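# Four arms load blanket balls into an upright crate

## Task

Move every ball from the blanket into the crate, leaving the crate upright in its original spot; then open the grippers and pull the arms away, since balls that stay in place only because a robot holds them do not count. Arm feet sit on the tabletop at about z=+0.72 m: arm1 at x=-0.87, y=+0.65 facing -90 deg; arm2 at x=-0.87, y=-0.65 facing +90 deg; arm3 at x=0.00, y=+0.65 facing -90 deg; arm4 at x=0.00, y=-0.65 facing +90 deg (angles counter-clockwise from +x).

## Robot and tools

Robots: four identical i2rt Big YAM arms named arm1, arm2, arm3 and arm4. Each has six revolute joints, a two-finger gripper and a wrist camera. Two fixed room cameras, cam_high and cam_low, also view the scene. Arm1 and arm3 stand on the +y side of the table facing -y. Arm2 and arm4 stand on the -y side facing +y. The hand can reach roughly 1.0 m out from the joint1 axis.

Frame: a single scene frame is shared by all arms. Its origin is on the floor and +z is up, in metres. The point called hand lies midway between the fingertips. The hand's z axis runs along the fingers and its y axis is the direction the fingers open and close. Calls never take Cartesian poses, though. Every motion is given as joint angles.

execute_actions(actions, cameras): actions is a list holding either one action or nothing. An action is an object keyed by arm name, and each arm gets a "joints" object. Inside it you may name any of joint1_rad to joint6_rad (radians) and gripper_m (metres). Every value is an absolute target, never an offset. Allowed ranges (with the tolerance that counts as reached): joint1_rad -2.879 to 2.879 (±0.045), rotates the whole arm about its foot, positive counter-clockwise seen from above, 0 points along the direction the foot faces; joint2_rad 0 to 3.141 (±0.14), shoulder, 0 has the upper arm lying back roughly level and larger values raise it up and then forward; joint3_rad 0 to 3.019 (±0.09), elbow, 0 is fully folded and larger values open it; joint4_rad -1.692 to 1.57 (±0.055), hand pitch, positive tips the fingers up; joint5_rad -1.57 to 1.57 (±0.03), sideways hand swing, positive toward the arm's right; joint6_rad -2.094 to 2.094 (±0.035), hand roll, positive is clockwise viewed from behind the hand; gripper_m 0 to 0.093 (±0.003), fingertip separation. Grip force tops out near 50 to 62 N per pad. All motions in one action begin together but may finish at different moments. Joints do not move at equal rates, so the hand can sweep a wide arc between postures. One action lasts at most 15 s. An unknown key or an out-of-range number makes the whole call be rejected with no motion. A joint or arm you omit may keep driving toward whatever target it had before. cameras picks which images come back: omitted, null or ["all"] gives every camera, [] gives none. An empty actions list simply reports state and images.

wait(seconds): 0 to 10 s, sends nothing new and returns state and images like an empty call.

zoom_image(camera, region): enlarges part of that camera's most recent full image. region is [x0, y0, x1, y1] in pixels from the top-left corner, no larger than 504 by 504.

read_manual(section): only "licences", the URDF licence texts; nothing moves.

finished_scene(scene): scene is 1 or 2. It closes the scene for good, reports success, and opens the next one. The goal must already hold and stay held. A reply that contains no tool call ends all remaining scenes.

Reading results: joint_positions gives current angles. joint_status tells how each commanded joint of the last accepted action ended. off_target means it stopped short and may still be pushing. contact_stop or time_out means it dropped its target and holds where it stopped. A timed-out joint that is still blocked may keep pushing toward a target no more than 0.375, 0.375, 0.113, 0.225, 0.075 and 0.3 rad (joints 1 to 6) from where it stands; on_its_own lists such joints, and there "held at" is the target being held, not the position. Sending a joint its reported position relieves the push. "joint command not followed", often with a "cause:" line, means a self- and arm-collision check blocked that arm's joint targets (gripper commands still run); those joints show not_followed and the arm may retry them on later actions until given acceptable targets. This check can react too late and ignores fingers, gripper housings and wrist cameras. A stop reported in a result cancels the remaining execute_actions, wait and finished_scene calls in that same reply. A target very near the current angle may produce no motion. A joint carrying a load may sag.

Heat: holding loads or pushing warms motors, even while you think. MOTOR HOT appears from 85 °C. At 100 °C an OVER-TEMPERATURE FAULT drops that arm until it cools, and its unreached keys read limit_stop_at_motor_heat; resend those targets afterwards.

Avoid: pressing two robots together (that fails and ends the run) and heavy collisions; knocking any rigid object out of the work area; tipping or shifting the crate; dropping, slamming or hard pushing. The arms do not stop on contact and can push forcefully. Objects may get nudged occasionally. At the end, release the balls and move the arms clear before finishing.

Each tool is called after "Call:" as a command line: name --argument value for each argument, lists and objects as JSON in quotes; but a table of rows of numbers goes row by row, as --pt "numbers of a row", without its own name.

## Session

I'll start by looking at the current state of the scene.

Call:
execute_actions --actions '[]'

Scene clock: 0.00 s.
Motor temperatures (°C, as the motors report them): arm1=[27 30 30 28 26 28] | arm2=[30 29 30 30 28 27] | arm3=[28 30 30 30 28 29] | arm4=[29 29 28 26 27 30]
arm1.joint_positions: joint1_rad=-0.005 joint2_rad=+0.420 joint3_rad=+1.474 joint4_rad=-1.546 joint5_rad=+0.008 joint6_rad=+0.012 gripper_m=+0.095
arm1.joint_status: not commanded
arm1.hand: x=-0.8734 y=+0.5415 z=+1.3185 quat_wxyz=(-0.361, -0.616, -0.597, +0.366) (m; scene frame)
arm2.joint_positions: joint1_rad=+0.016 joint2_rad=+0.454 joint3_rad=+1.456 joint4_rad=-1.532 joint5_rad=-0.004 joint6_rad=+0.007 gripper_m=+0.095
arm2.joint_status: not commanded
arm2.hand: x=-0.8678 y=-0.5267 z=+1.2857 quat_wxyz=(-0.343, +0.618, -0.605, -0.367) (m; scene frame)
arm3.joint_positions: joint1_rad=+0.004 joint2_rad=+0.433 joint3_rad=+1.451 joint4_rad=-1.533 joint5_rad=-0.016 joint6_rad=+0.006 gripper_m=+0.094
arm3.joint_status: not commanded
arm3.hand: x=+0.0135 y=+0.5329 z=+1.3653 quat_wxyz=(-0.368, -0.594, -0.625, +0.348) (m; scene frame)
arm4.joint_positions: joint1_rad=-0.014 joint2_rad=+0.420 joint3_rad=+1.476 joint4_rad=-1.543 joint5_rad=+0.002 joint6_rad=-0.003 gripper_m=+0.094
arm4.joint_status: not commanded
arm4.hand: x=+0.0046 y=-0.5381 z=+1.3474 quat_wxyz=(-0.360, +0.609, -0.604, -0.367) (m; scene frame)
pictures: arm1_cam_wrist, arm2_cam_wrist, arm3_cam_wrist, arm4_cam_wrist, cam_high, cam_low
Images, in order (width x height): arm1_cam_wrist 616x616, arm2_cam_wrist 616x616, arm3_cam_wrist 616x616, arm4_cam_wrist 616x616, cam_high 672x504, cam_low 672x504.

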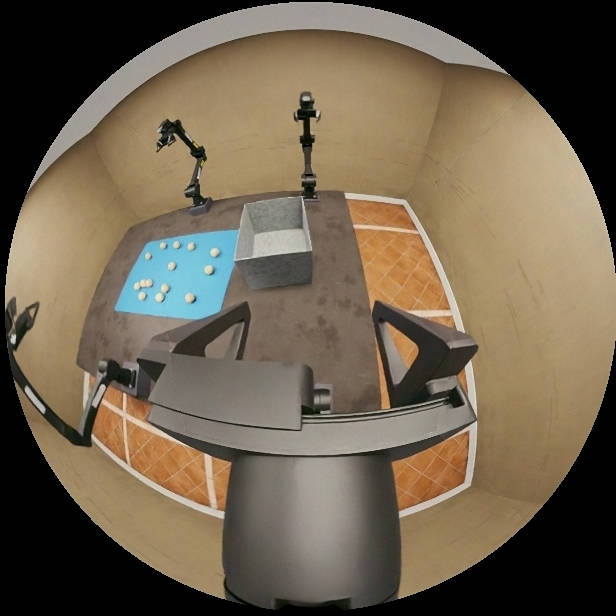

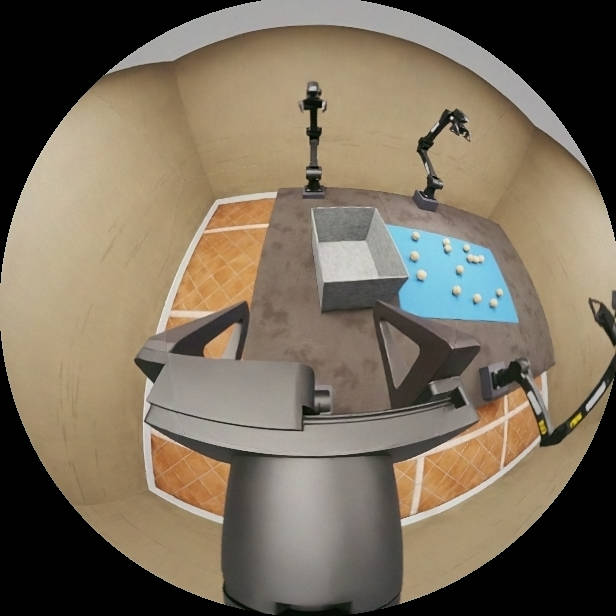

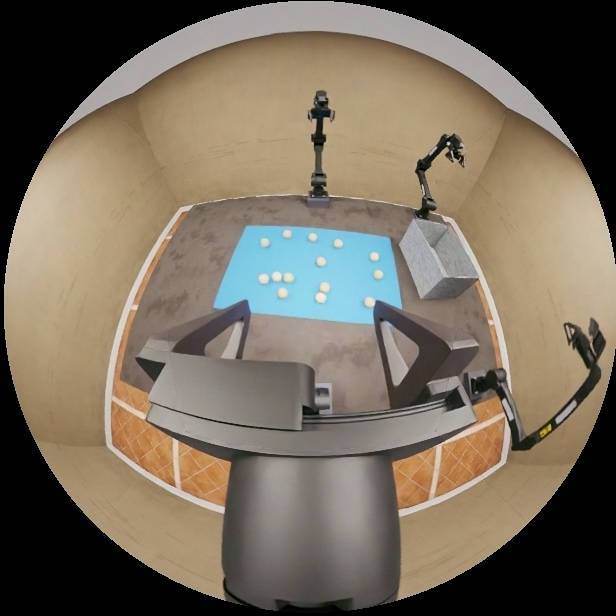

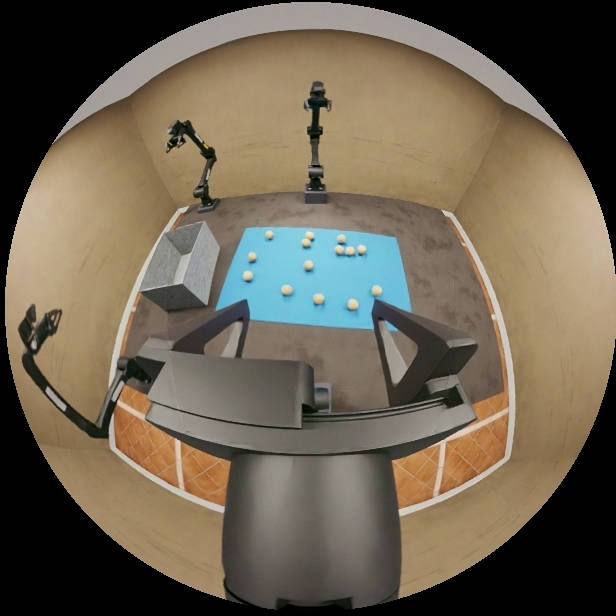

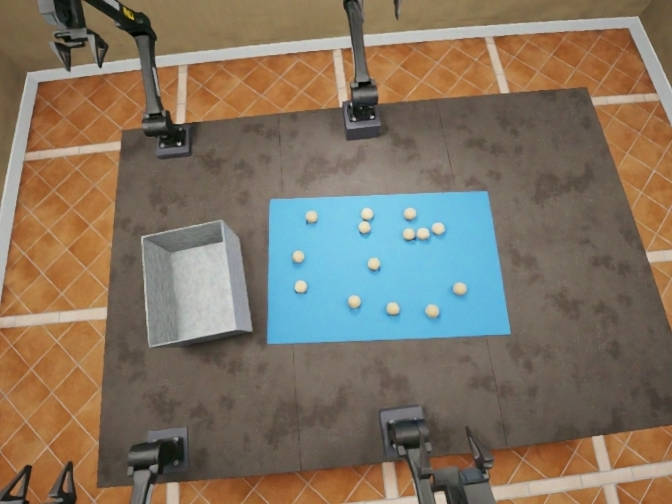

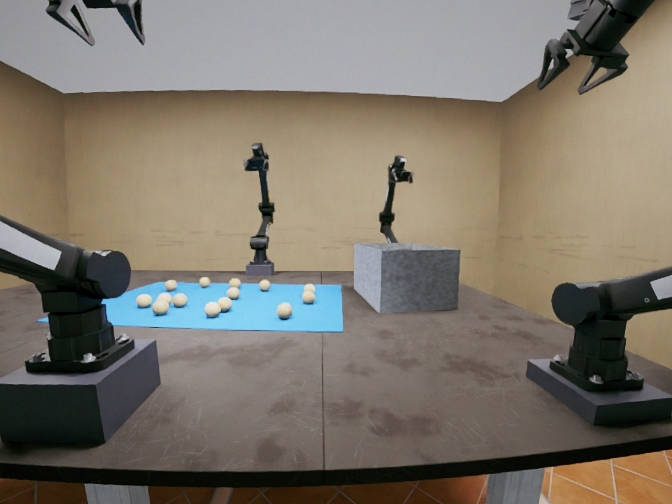

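Call:
zoom_image --camera "cam_high" --region '[250, 170, 530, 360]'

Call:
zoom_image --camera "cam_high" --region '[90, 90, 400, 360]'

Call:
zoom_image --camera "cam_high" --region '[90, 330, 500, 504]'

Call:
zoom_image --camera "cam_low" --region '[120, 220, 480, 350]'

Region (250, 170, 530, 360) of cam_high's 672x504 image, scaled by 1.800, with more detail than that image has; it fills the top 342 rows of this view, and the rest is white.

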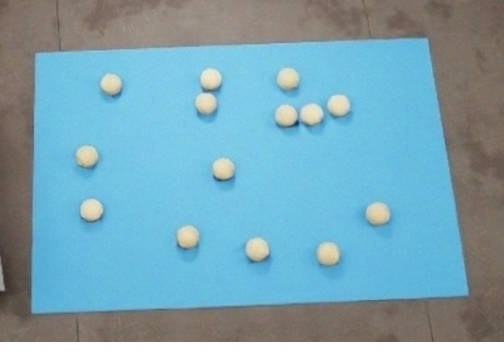

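Region (90, 90, 400, 360) of cam_high's 672x504 image, scaled by 1.626, with more detail than that image has; it fills the top 439 rows of this view, and the rest is white.

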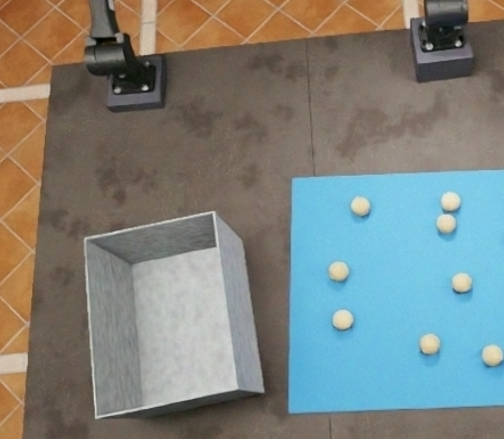

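Region (90, 330, 500, 504) of cam_high's 672x504 image, scaled by 1.229, with more detail than that image has; it fills the top 214 rows of this view, and the rest is white.

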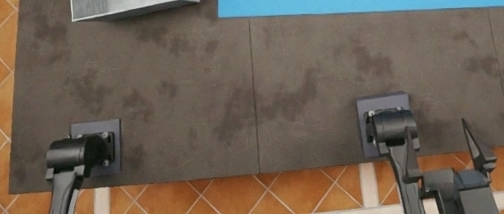

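Region (120, 220, 480, 350) of cam_low's 672x504 image, scaled by 1.400, with more detail than that image has; it fills the top 182 rows of this view, and the rest is white.

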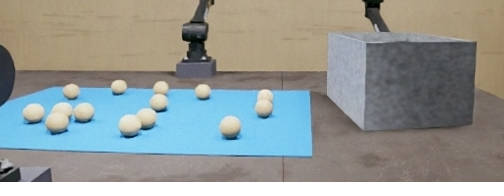

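Call:
zoom_image --camera "cam_high" --region '[130, 100, 210, 170]'

Call:
zoom_image --camera "cam_high" --region '[320, 80, 400, 150]'

Call:
zoom_image --camera "cam_high" --region '[120, 415, 210, 495]'

Call:
zoom_image --camera "cam_high" --region '[365, 395, 455, 475]'

Region (130, 100, 210, 170) of cam_high's 672x504 image, scaled by 6.300, with more detail than that image has; it fills the top 441 rows of this view, and the rest is white.

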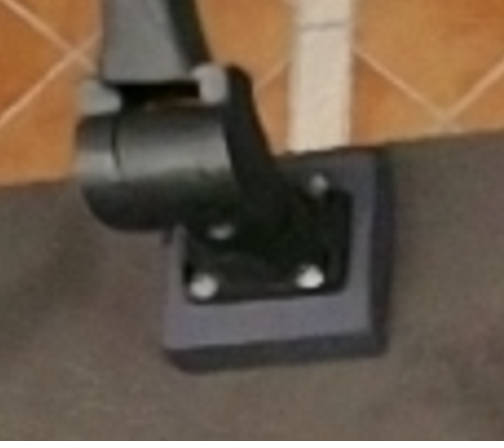

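Region (320, 80, 400, 150) of cam_high's 672x504 image, scaled by 6.300, with more detail than that image has; it fills the top 441 rows of this view, and the rest is white.

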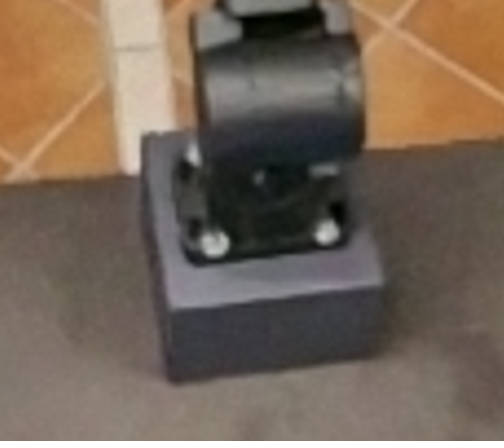

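Region (120, 415, 210, 495) of cam_high's 672x504 image, scaled by 5.600, with more detail than that image has.

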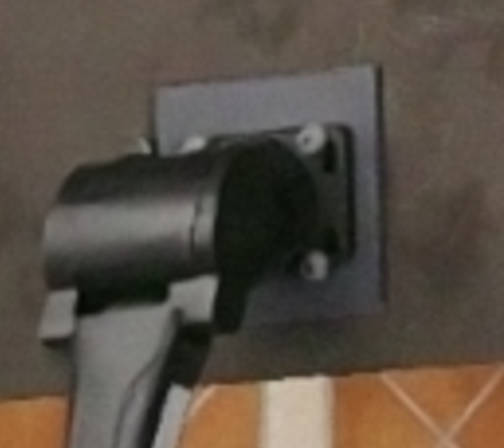

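Region (365, 395, 455, 475) of cam_high's 672x504 image, scaled by 5.600, with more detail than that image has.

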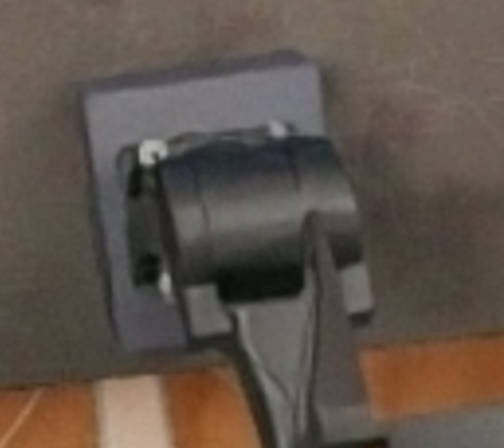

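Call:
zoom_image --camera "cam_high" --region '[30, 0, 130, 90]'

Call:
zoom_image --camera "cam_high" --region '[0, 430, 110, 504]'

Call:
zoom_image --camera "cam_high" --region '[400, 410, 510, 504]'

Call:
zoom_image --camera "cam_high" --region '[330, 0, 430, 60]'

Region (30, 0, 130, 90) of cam_high's 672x504 image, scaled by 5.040, with more detail than that image has; it fills the top 454 rows of this view, and the rest is white.

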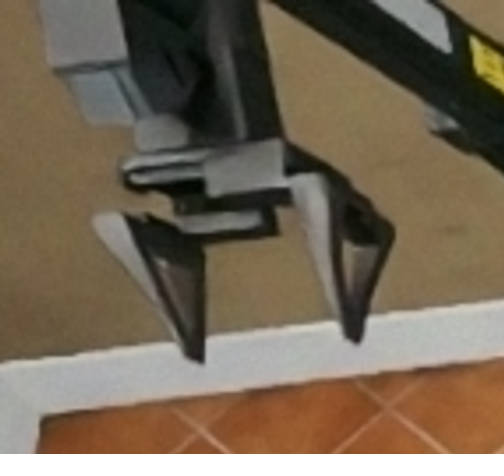

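Region (0, 430, 110, 504) of cam_high's 672x504 image, scaled by 4.582, with more detail than that image has; it fills the top 339 rows of this view, and the rest is white.

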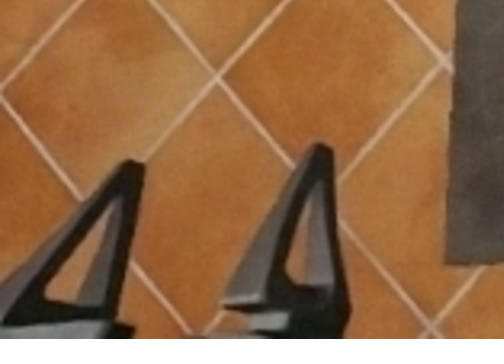

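Region (400, 410, 510, 504) of cam_high's 672x504 image, scaled by 4.582, with more detail than that image has; it fills the top 431 rows of this view, and the rest is white.

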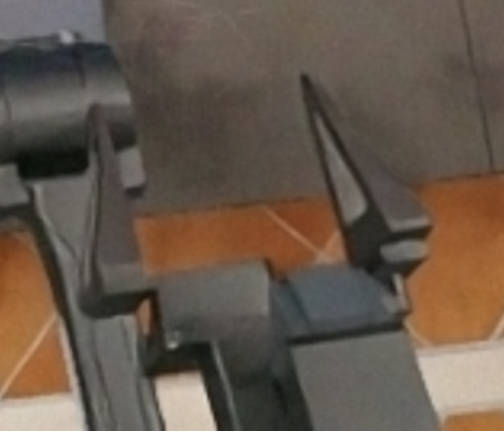

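Region (330, 0, 430, 60) of cam_high's 672x504 image, scaled by 5.040, with more detail than that image has; it fills the top 302 rows of this view, and the rest is white.

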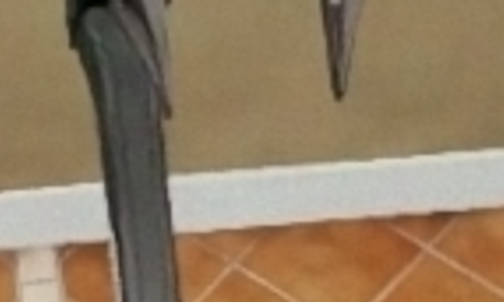

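Call:
zoom_image --camera "cam_high" --region '[560, 70, 620, 120]'

Call:
zoom_image --camera "cam_high" --region '[572, 330, 672, 450]'

Call:
zoom_image --camera "cam_high" --region '[100, 110, 160, 160]'

Call:
zoom_image --camera "cam_high" --region '[130, 210, 270, 360]'

Region (560, 70, 620, 120) of cam_high's 672x504 image, scaled by 8.400, with more detail than that image has.

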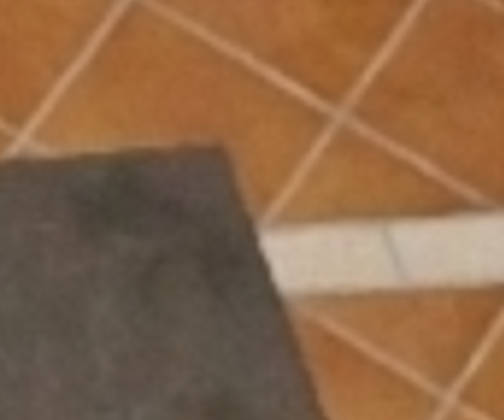

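Region (572, 330, 672, 450) of cam_high's 672x504 image, scaled by 4.200, with more detail than that image has.

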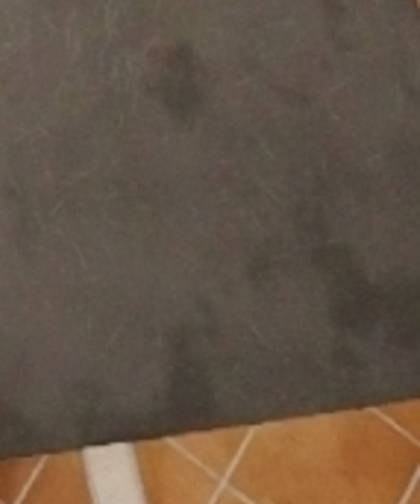

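Region (100, 110, 160, 160) of cam_high's 672x504 image, scaled by 8.400, with more detail than that image has.

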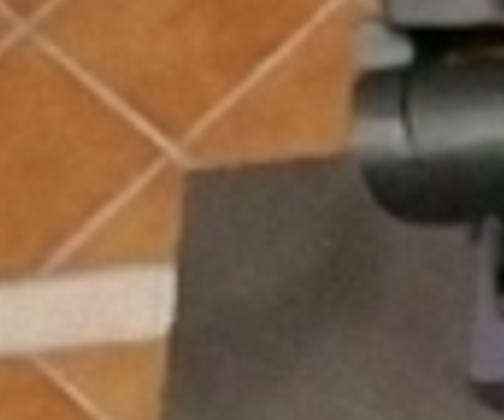

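Region (130, 210, 270, 360) of cam_high's 672x504 image, scaled by 3.360, with more detail than that image has; it fills the left 470 columns of this view, and the rest is white.

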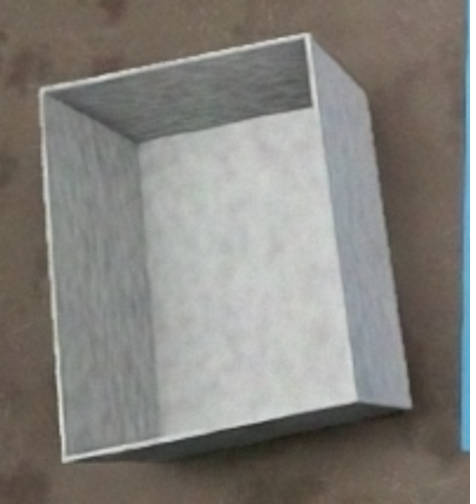

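Call:
zoom_image --camera "cam_high" --region '[285, 195, 385, 275]'

Call:
zoom_image --camera "cam_high" --region '[385, 195, 485, 275]'

Call:
zoom_image --camera "cam_high" --region '[285, 250, 385, 330]'

Call:
zoom_image --camera "cam_high" --region '[380, 260, 480, 340]'

Region (285, 195, 385, 275) of cam_high's 672x504 image, scaled by 5.040, with more detail than that image has; it fills the top 403 rows of this view, and the rest is white.

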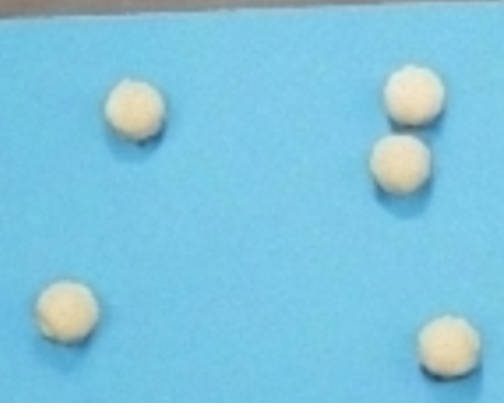

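Region (385, 195, 485, 275) of cam_high's 672x504 image, scaled by 5.040, with more detail than that image has; it fills the top 403 rows of this view, and the rest is white.

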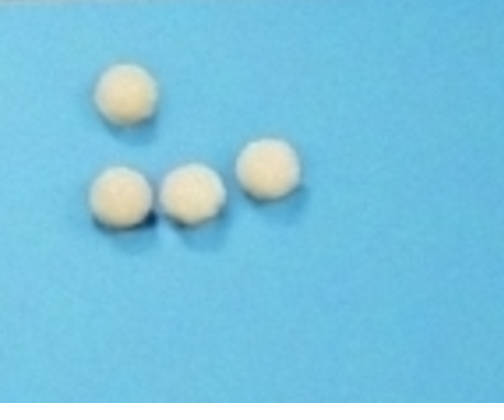

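Region (285, 250, 385, 330) of cam_high's 672x504 image, scaled by 5.040, with more detail than that image has; it fills the top 403 rows of this view, and the rest is white.

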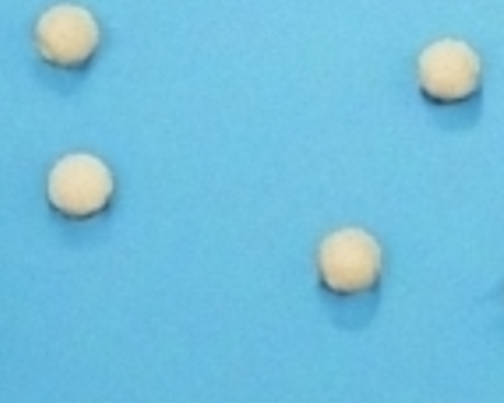

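Region (380, 260, 480, 340) of cam_high's 672x504 image, scaled by 5.040, with more detail than that image has; it fills the top 403 rows of this view, and the rest is white.

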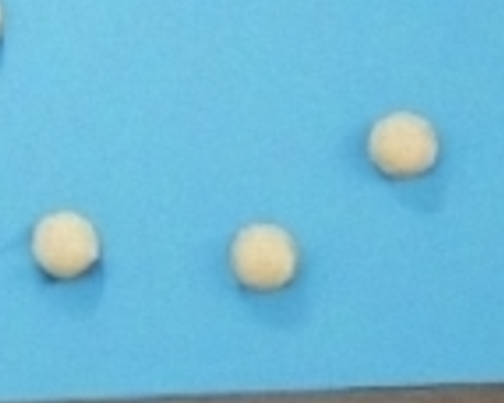

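Call:
execute_actions --actions '[{"arm1":{"joints":{"joint1_rad":0.9466,"joint2_rad":2.2581,"joint3_rad":2.2628,"joint4_rad":-1.3137,"joint5_rad":0,"joint6_rad":0}},"arm2":{"joints":{"joint1_rad":-0.7843,"joint2_rad":2.3669,"joint3_rad":2.5251,"joint4_rad":-1.4672,"joint5_rad":0,"joint6_rad":0}},"arm3":{"joints":{"joint1_rad":0.2725,"joint2_rad":1.7419,"joint3_rad":1.3201,"joint4_rad":-1.149,"joint5_rad":0,"joint6_rad":0}},"arm4":{"joints":{"joint1_rad":-0.4338,"joint2_rad":1.5742,"joint3_rad":1.1815,"joint4_rad":-1.1781,"joint5_rad":0,"joint6_rad":0}}}]'

Scene clock: 39.57 s.
Motor temperatures (°C, as the motors report them): arm1=[27 31 32 28 26 28] | arm2=[30 30 33 30 28 27] | arm3=[28 31 34 30 28 29] | arm4=[29 30 31 27 27 30]
arm1.joint_positions: joint1_rad=+0.951 joint2_rad=+2.276 joint3_rad=+2.233 joint4_rad=-1.314 joint5_rad=+0.002 joint6_rad=+0.010 gripper_m=+0.095
arm1.joint_status: all done
arm1.hand: x=-0.2618 y=+0.2069 z=+0.8739 quat_wxyz=(-0.101, -0.312, -0.944, +0.034) (m; scene frame)
arm2.joint_positions: joint1_rad=-0.785 joint2_rad=+2.384 joint3_rad=+2.472 joint4_rad=-1.470 joint5_rad=-0.004 joint6_rad=+0.007 gripper_m=+0.095
arm2.joint_status: all done
arm2.hand: x=-0.3330 y=-0.0976 z=+0.8621 quat_wxyz=(-0.083, +0.385, -0.918, -0.046) (m; scene frame)
arm3.joint_positions: joint1_rad=+0.269 joint2_rad=+1.730 joint3_rad=+1.309 joint4_rad=-1.153 joint5_rad=-0.001 joint6_rad=+0.006 gripper_m=+0.094
arm3.joint_status: all done
arm3.hand: x=+0.1506 y=+0.1767 z=+0.9030 quat_wxyz=(+0.003, -0.593, -0.805, +0.005) (m; scene frame)
arm4.joint_positions: joint1_rad=-0.431 joint2_rad=+1.563 joint3_rad=+1.188 joint4_rad=-1.195 joint5_rad=-0.001 joint6_rad=-0.003 gripper_m=+0.094
arm4.joint_status: all done
arm4.hand: x=+0.1759 y=-0.2428 z=+0.9039 quat_wxyz=(+0.005, +0.552, -0.834, -0.001) (m; scene frame)
pictures: arm1_cam_wrist, arm2_cam_wrist, arm3_cam_wrist, arm4_cam_wrist, cam_high, cam_low
Images, in order (width x height): arm1_cam_wrist 616x616, arm2_cam_wrist 616x616, arm3_cam_wrist 616x616, arm4_cam_wrist 616x616, cam_high 672x504, cam_low 672x504.

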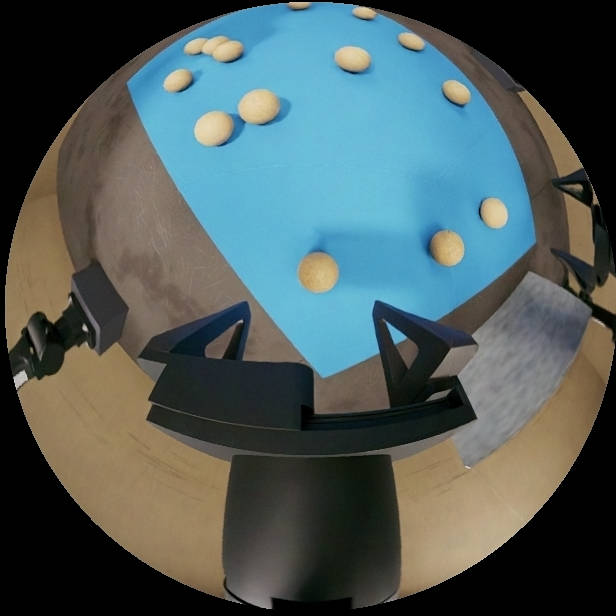

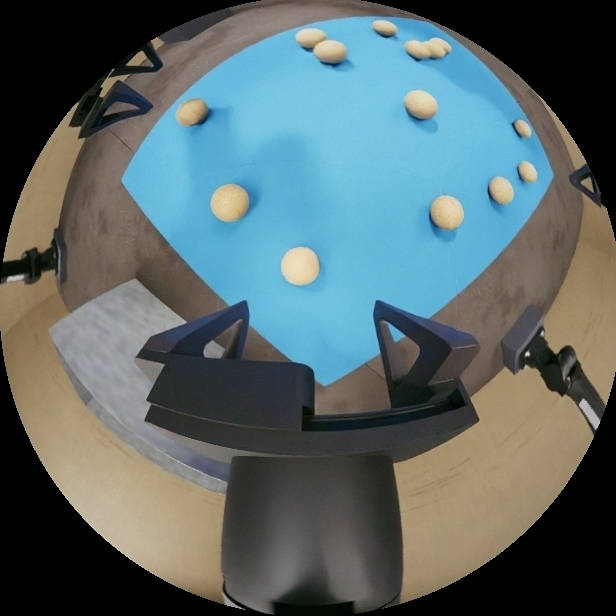

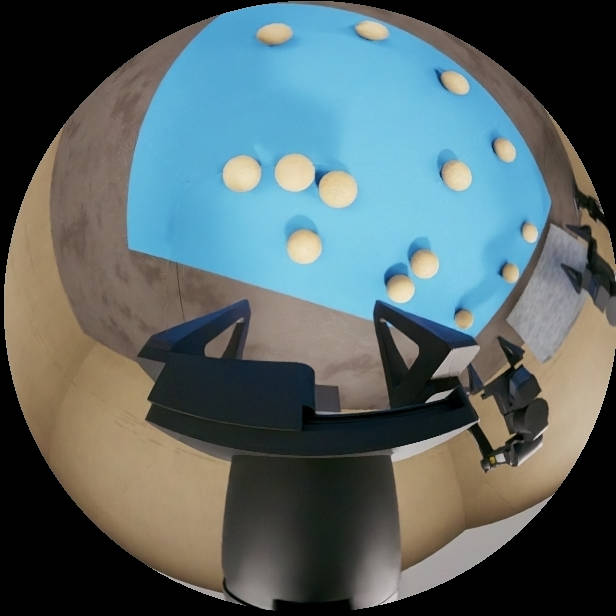

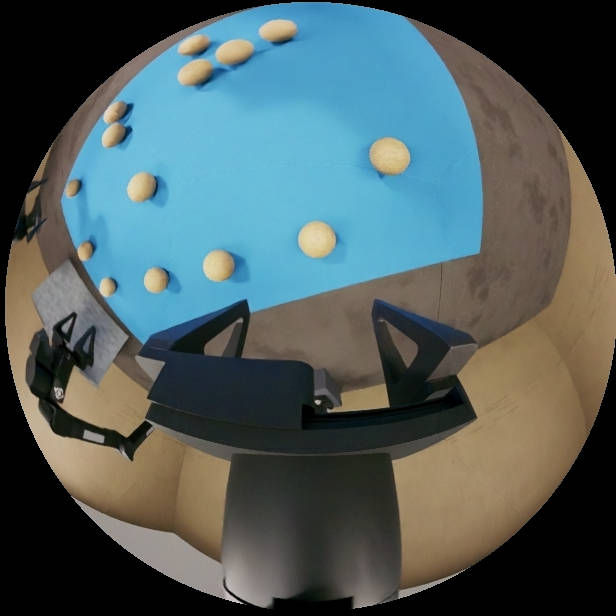

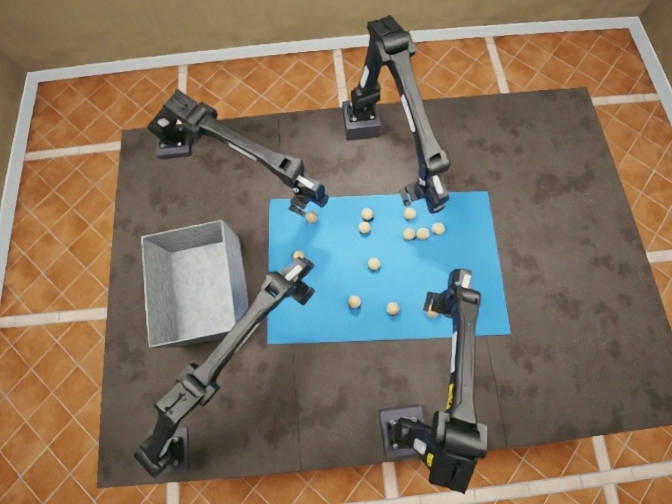

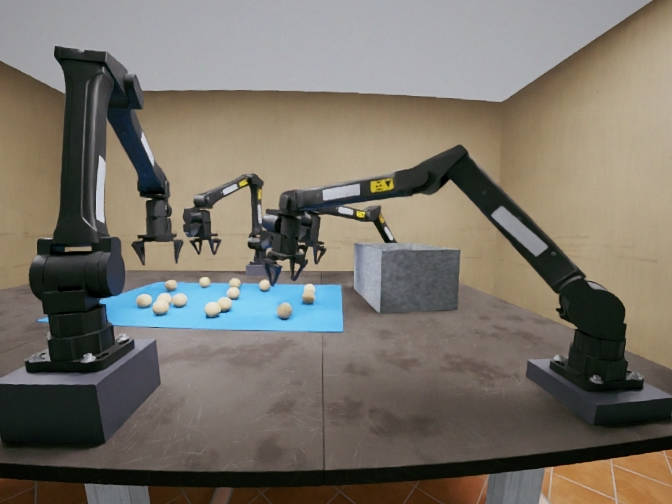

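Call:
zoom_image --camera "arm1_cam_wrist" --region '[230, 220, 400, 330]'

Call:
zoom_image --camera "arm2_cam_wrist" --region '[230, 220, 400, 330]'

Call:
zoom_image --camera "arm3_cam_wrist" --region '[230, 210, 400, 320]'

Call:
zoom_image --camera "arm4_cam_wrist" --region '[230, 210, 400, 320]'

Region (230, 220, 400, 330) of arm1_cam_wrist's 616x616 image, scaled by 2.965, with more detail than that image has; it fills the top 326 rows of this view, and the rest is white.

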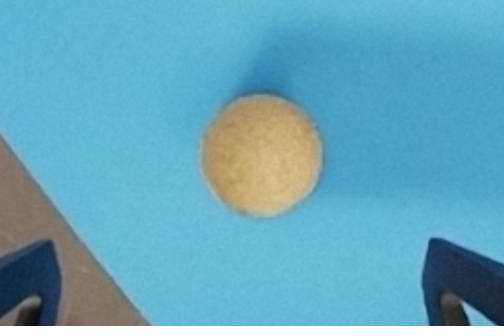

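Region (230, 220, 400, 330) of arm2_cam_wrist's 616x616 image, scaled by 2.965, with more detail than that image has; it fills the top 326 rows of this view, and the rest is white.

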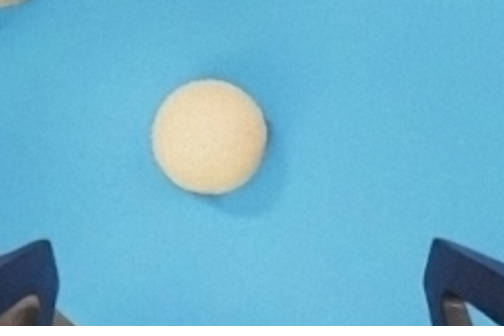

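Region (230, 210, 400, 320) of arm3_cam_wrist's 616x616 image, scaled by 2.965, with more detail than that image has; it fills the top 326 rows of this view, and the rest is white.

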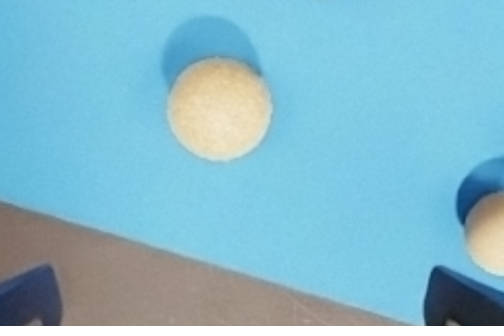

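Region (230, 210, 400, 320) of arm4_cam_wrist's 616x616 image, scaled by 2.965, with more detail than that image has; it fills the top 326 rows of this view, and the rest is white.

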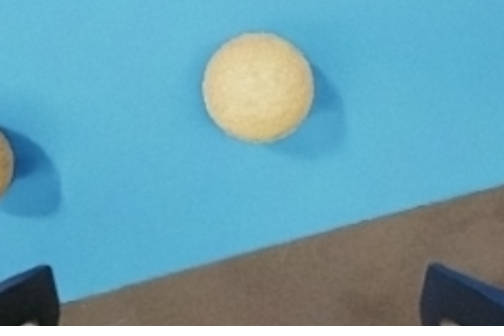

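Call:
execute_actions --actions '[{"arm1":{"joints":{"joint1_rad":0.939,"joint2_rad":2.321,"joint3_rad":2.095,"joint4_rad":-1.086,"joint5_rad":0.008}},"arm2":{"joints":{"joint1_rad":-0.765,"joint2_rad":2.416,"joint3_rad":2.262,"joint4_rad":-1.193,"joint5_rad":-0.004}},"arm3":{"joints":{"joint1_rad":0.279,"joint2_rad":1.949,"joint3_rad":1.19,"joint4_rad":-0.814,"joint5_rad":-0.016}},"arm4":{"joints":{"joint1_rad":-0.453,"joint2_rad":1.775,"joint3_rad":1.049,"joint4_rad":-0.816,"joint5_rad":0.002}}}]'

Scene clock: 49.47 s.
Motor temperatures (°C, as the motors report them): arm1=[27 33 34 28 26 28] | arm2=[30 33 35 30 28 27] | arm3=[28 32 35 30 28 29] | arm4=[29 30 31 26 27 30]
arm1.joint_positions: joint1_rad=+0.944 joint2_rad=+2.303 joint3_rad=+2.090 joint4_rad=-1.101 joint5_rad=+0.005 joint6_rad=+0.010 gripper_m=+0.095
arm1.joint_status: all done
arm1.hand: x=-0.2585 y=+0.1970 z=+0.8041 quat_wxyz=(-0.121, -0.315, -0.940, +0.042) (m; scene frame)
arm2.joint_positions: joint1_rad=-0.772 joint2_rad=+2.443 joint3_rad=+2.256 joint4_rad=-1.206 joint5_rad=-0.004 joint6_rad=+0.007 gripper_m=+0.095
arm2.joint_status: all done
arm2.hand: x=-0.3395 y=-0.0862 z=+0.7377 quat_wxyz=(-0.077, +0.391, -0.916, -0.044) (m; scene frame)
arm3.joint_positions: joint1_rad=+0.272 joint2_rad=+1.960 joint3_rad=+1.173 joint4_rad=-0.823 joint5_rad=-0.013 joint6_rad=+0.006 gripper_m=+0.094
arm3.joint_status: all done
arm3.hand: x=+0.1496 y=+0.1849 z=+0.7499 quat_wxyz=(+0.015, -0.592, -0.805, -0.011) (m; scene frame)
arm4.joint_positions: joint1_rad=-0.445 joint2_rad=+1.784 joint3_rad=+1.042 joint4_rad=-0.834 joint5_rad=+0.000 joint6_rad=-0.003 gripper_m=+0.094
arm4.joint_status: all done
arm4.hand: x=+0.1827 y=-0.2406 z=+0.7619 quat_wxyz=(+0.008, +0.546, -0.838, +0.001) (m; scene frame)
pictures: arm1_cam_wrist, arm2_cam_wrist, arm3_cam_wrist, arm4_cam_wrist, cam_high, cam_low
Images, in order (width x height): arm1_cam_wrist 616x616, arm2_cam_wrist 616x616, arm3_cam_wrist 616x616, arm4_cam_wrist 616x616, cam_high 672x504, cam_low 672x504.

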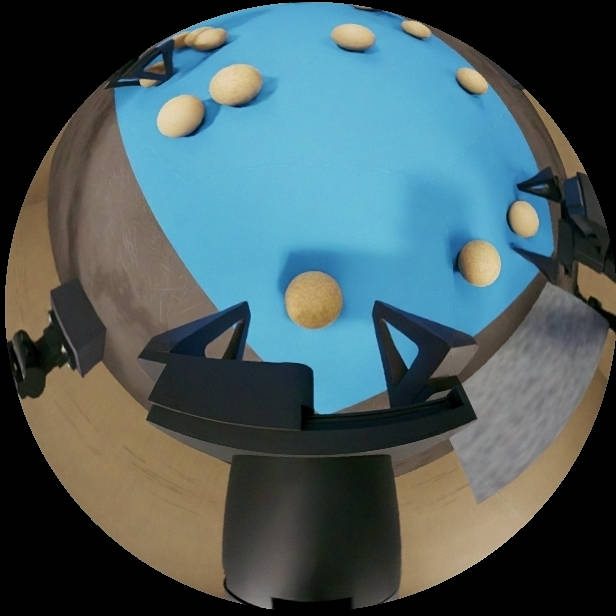

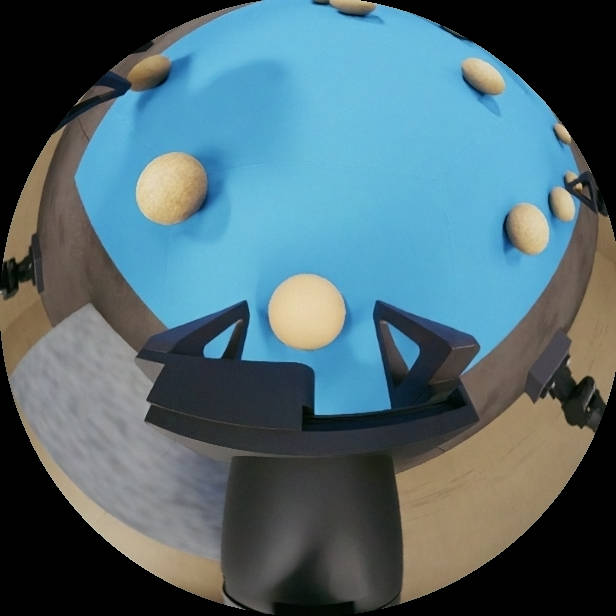

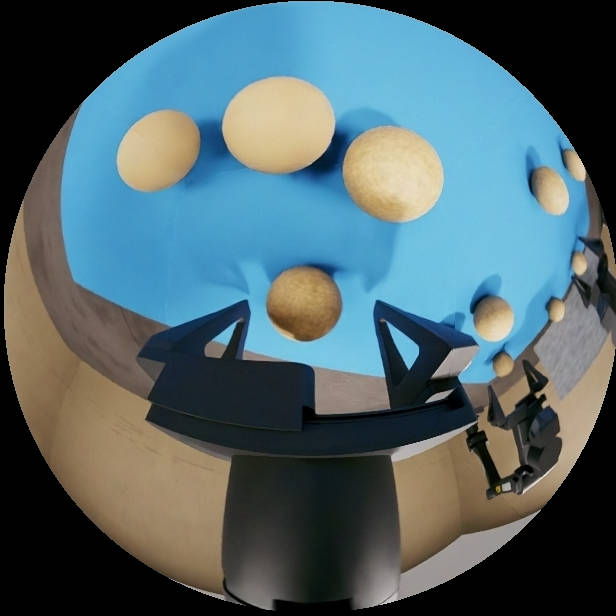

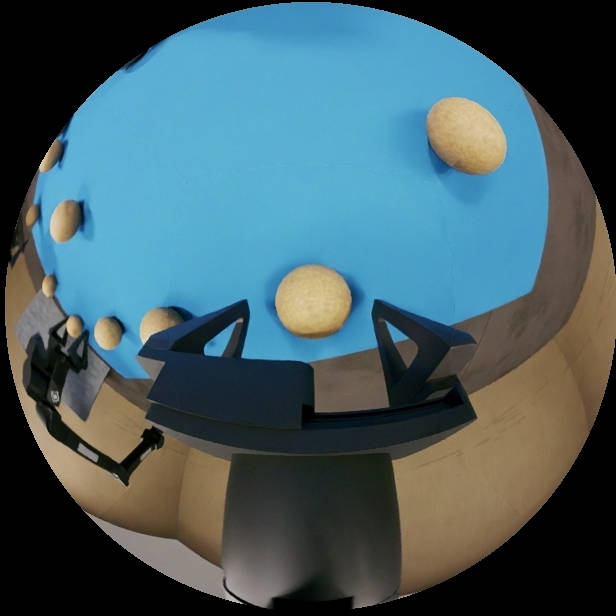

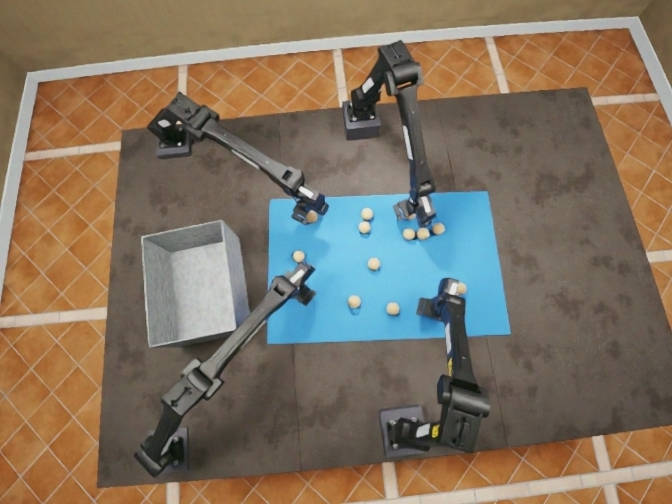

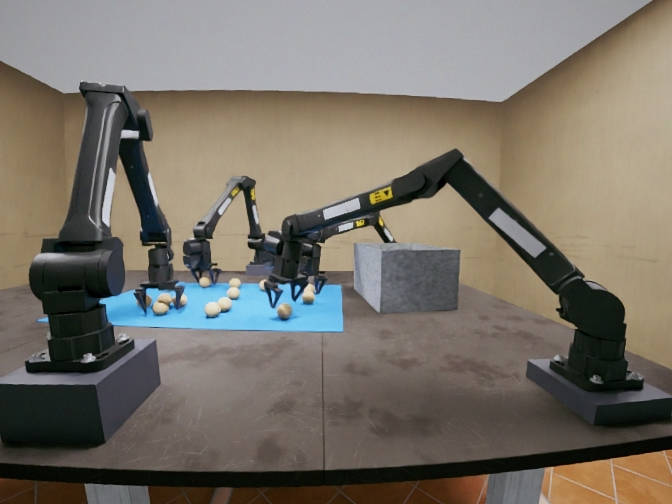

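Call:
zoom_image --camera "arm2_cam_wrist" --region '[230, 250, 400, 370]'

Call:
zoom_image --camera "arm3_cam_wrist" --region '[230, 250, 400, 370]'

Call:
zoom_image --camera "arm4_cam_wrist" --region '[230, 250, 400, 370]'

Call:
zoom_image --camera "arm1_cam_wrist" --region '[230, 250, 400, 370]'

Call:
zoom_image --camera "cam_low" --region '[120, 250, 350, 340]'

Region (230, 250, 400, 370) of arm2_cam_wrist's 616x616 image, scaled by 2.965, with more detail than that image has; it fills the top 356 rows of this view, and the rest is white.

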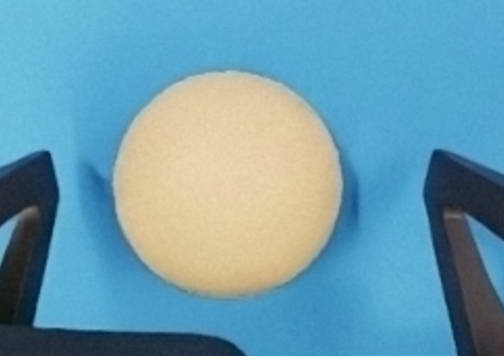

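Region (230, 250, 400, 370) of arm3_cam_wrist's 616x616 image, scaled by 2.965, with more detail than that image has; it fills the top 356 rows of this view, and the rest is white.

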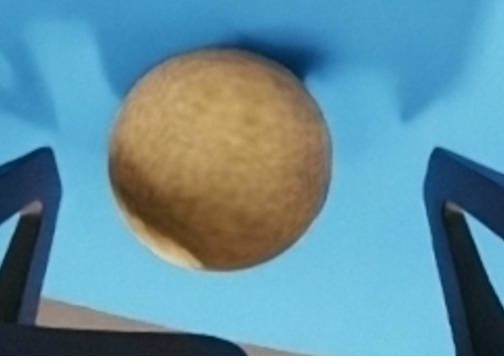

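Region (230, 250, 400, 370) of arm4_cam_wrist's 616x616 image, scaled by 2.965, with more detail than that image has; it fills the top 356 rows of this view, and the rest is white.

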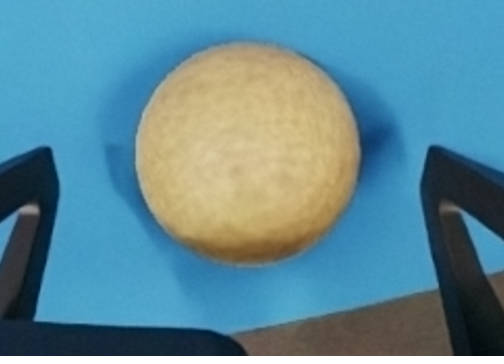

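Region (230, 250, 400, 370) of arm1_cam_wrist's 616x616 image, scaled by 2.965, with more detail than that image has; it fills the top 356 rows of this view, and the rest is white.

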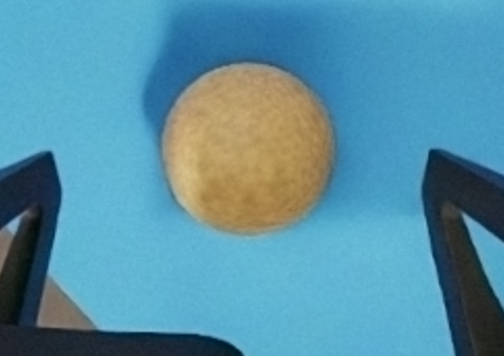

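Region (120, 250, 350, 340) of cam_low's 672x504 image, scaled by 2.191, with more detail than that image has; it fills the top 197 rows of this view, and the rest is white.

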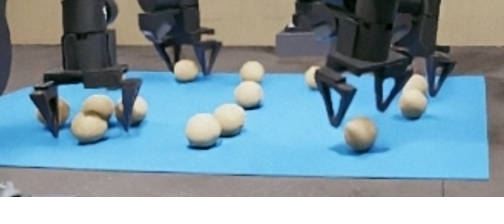

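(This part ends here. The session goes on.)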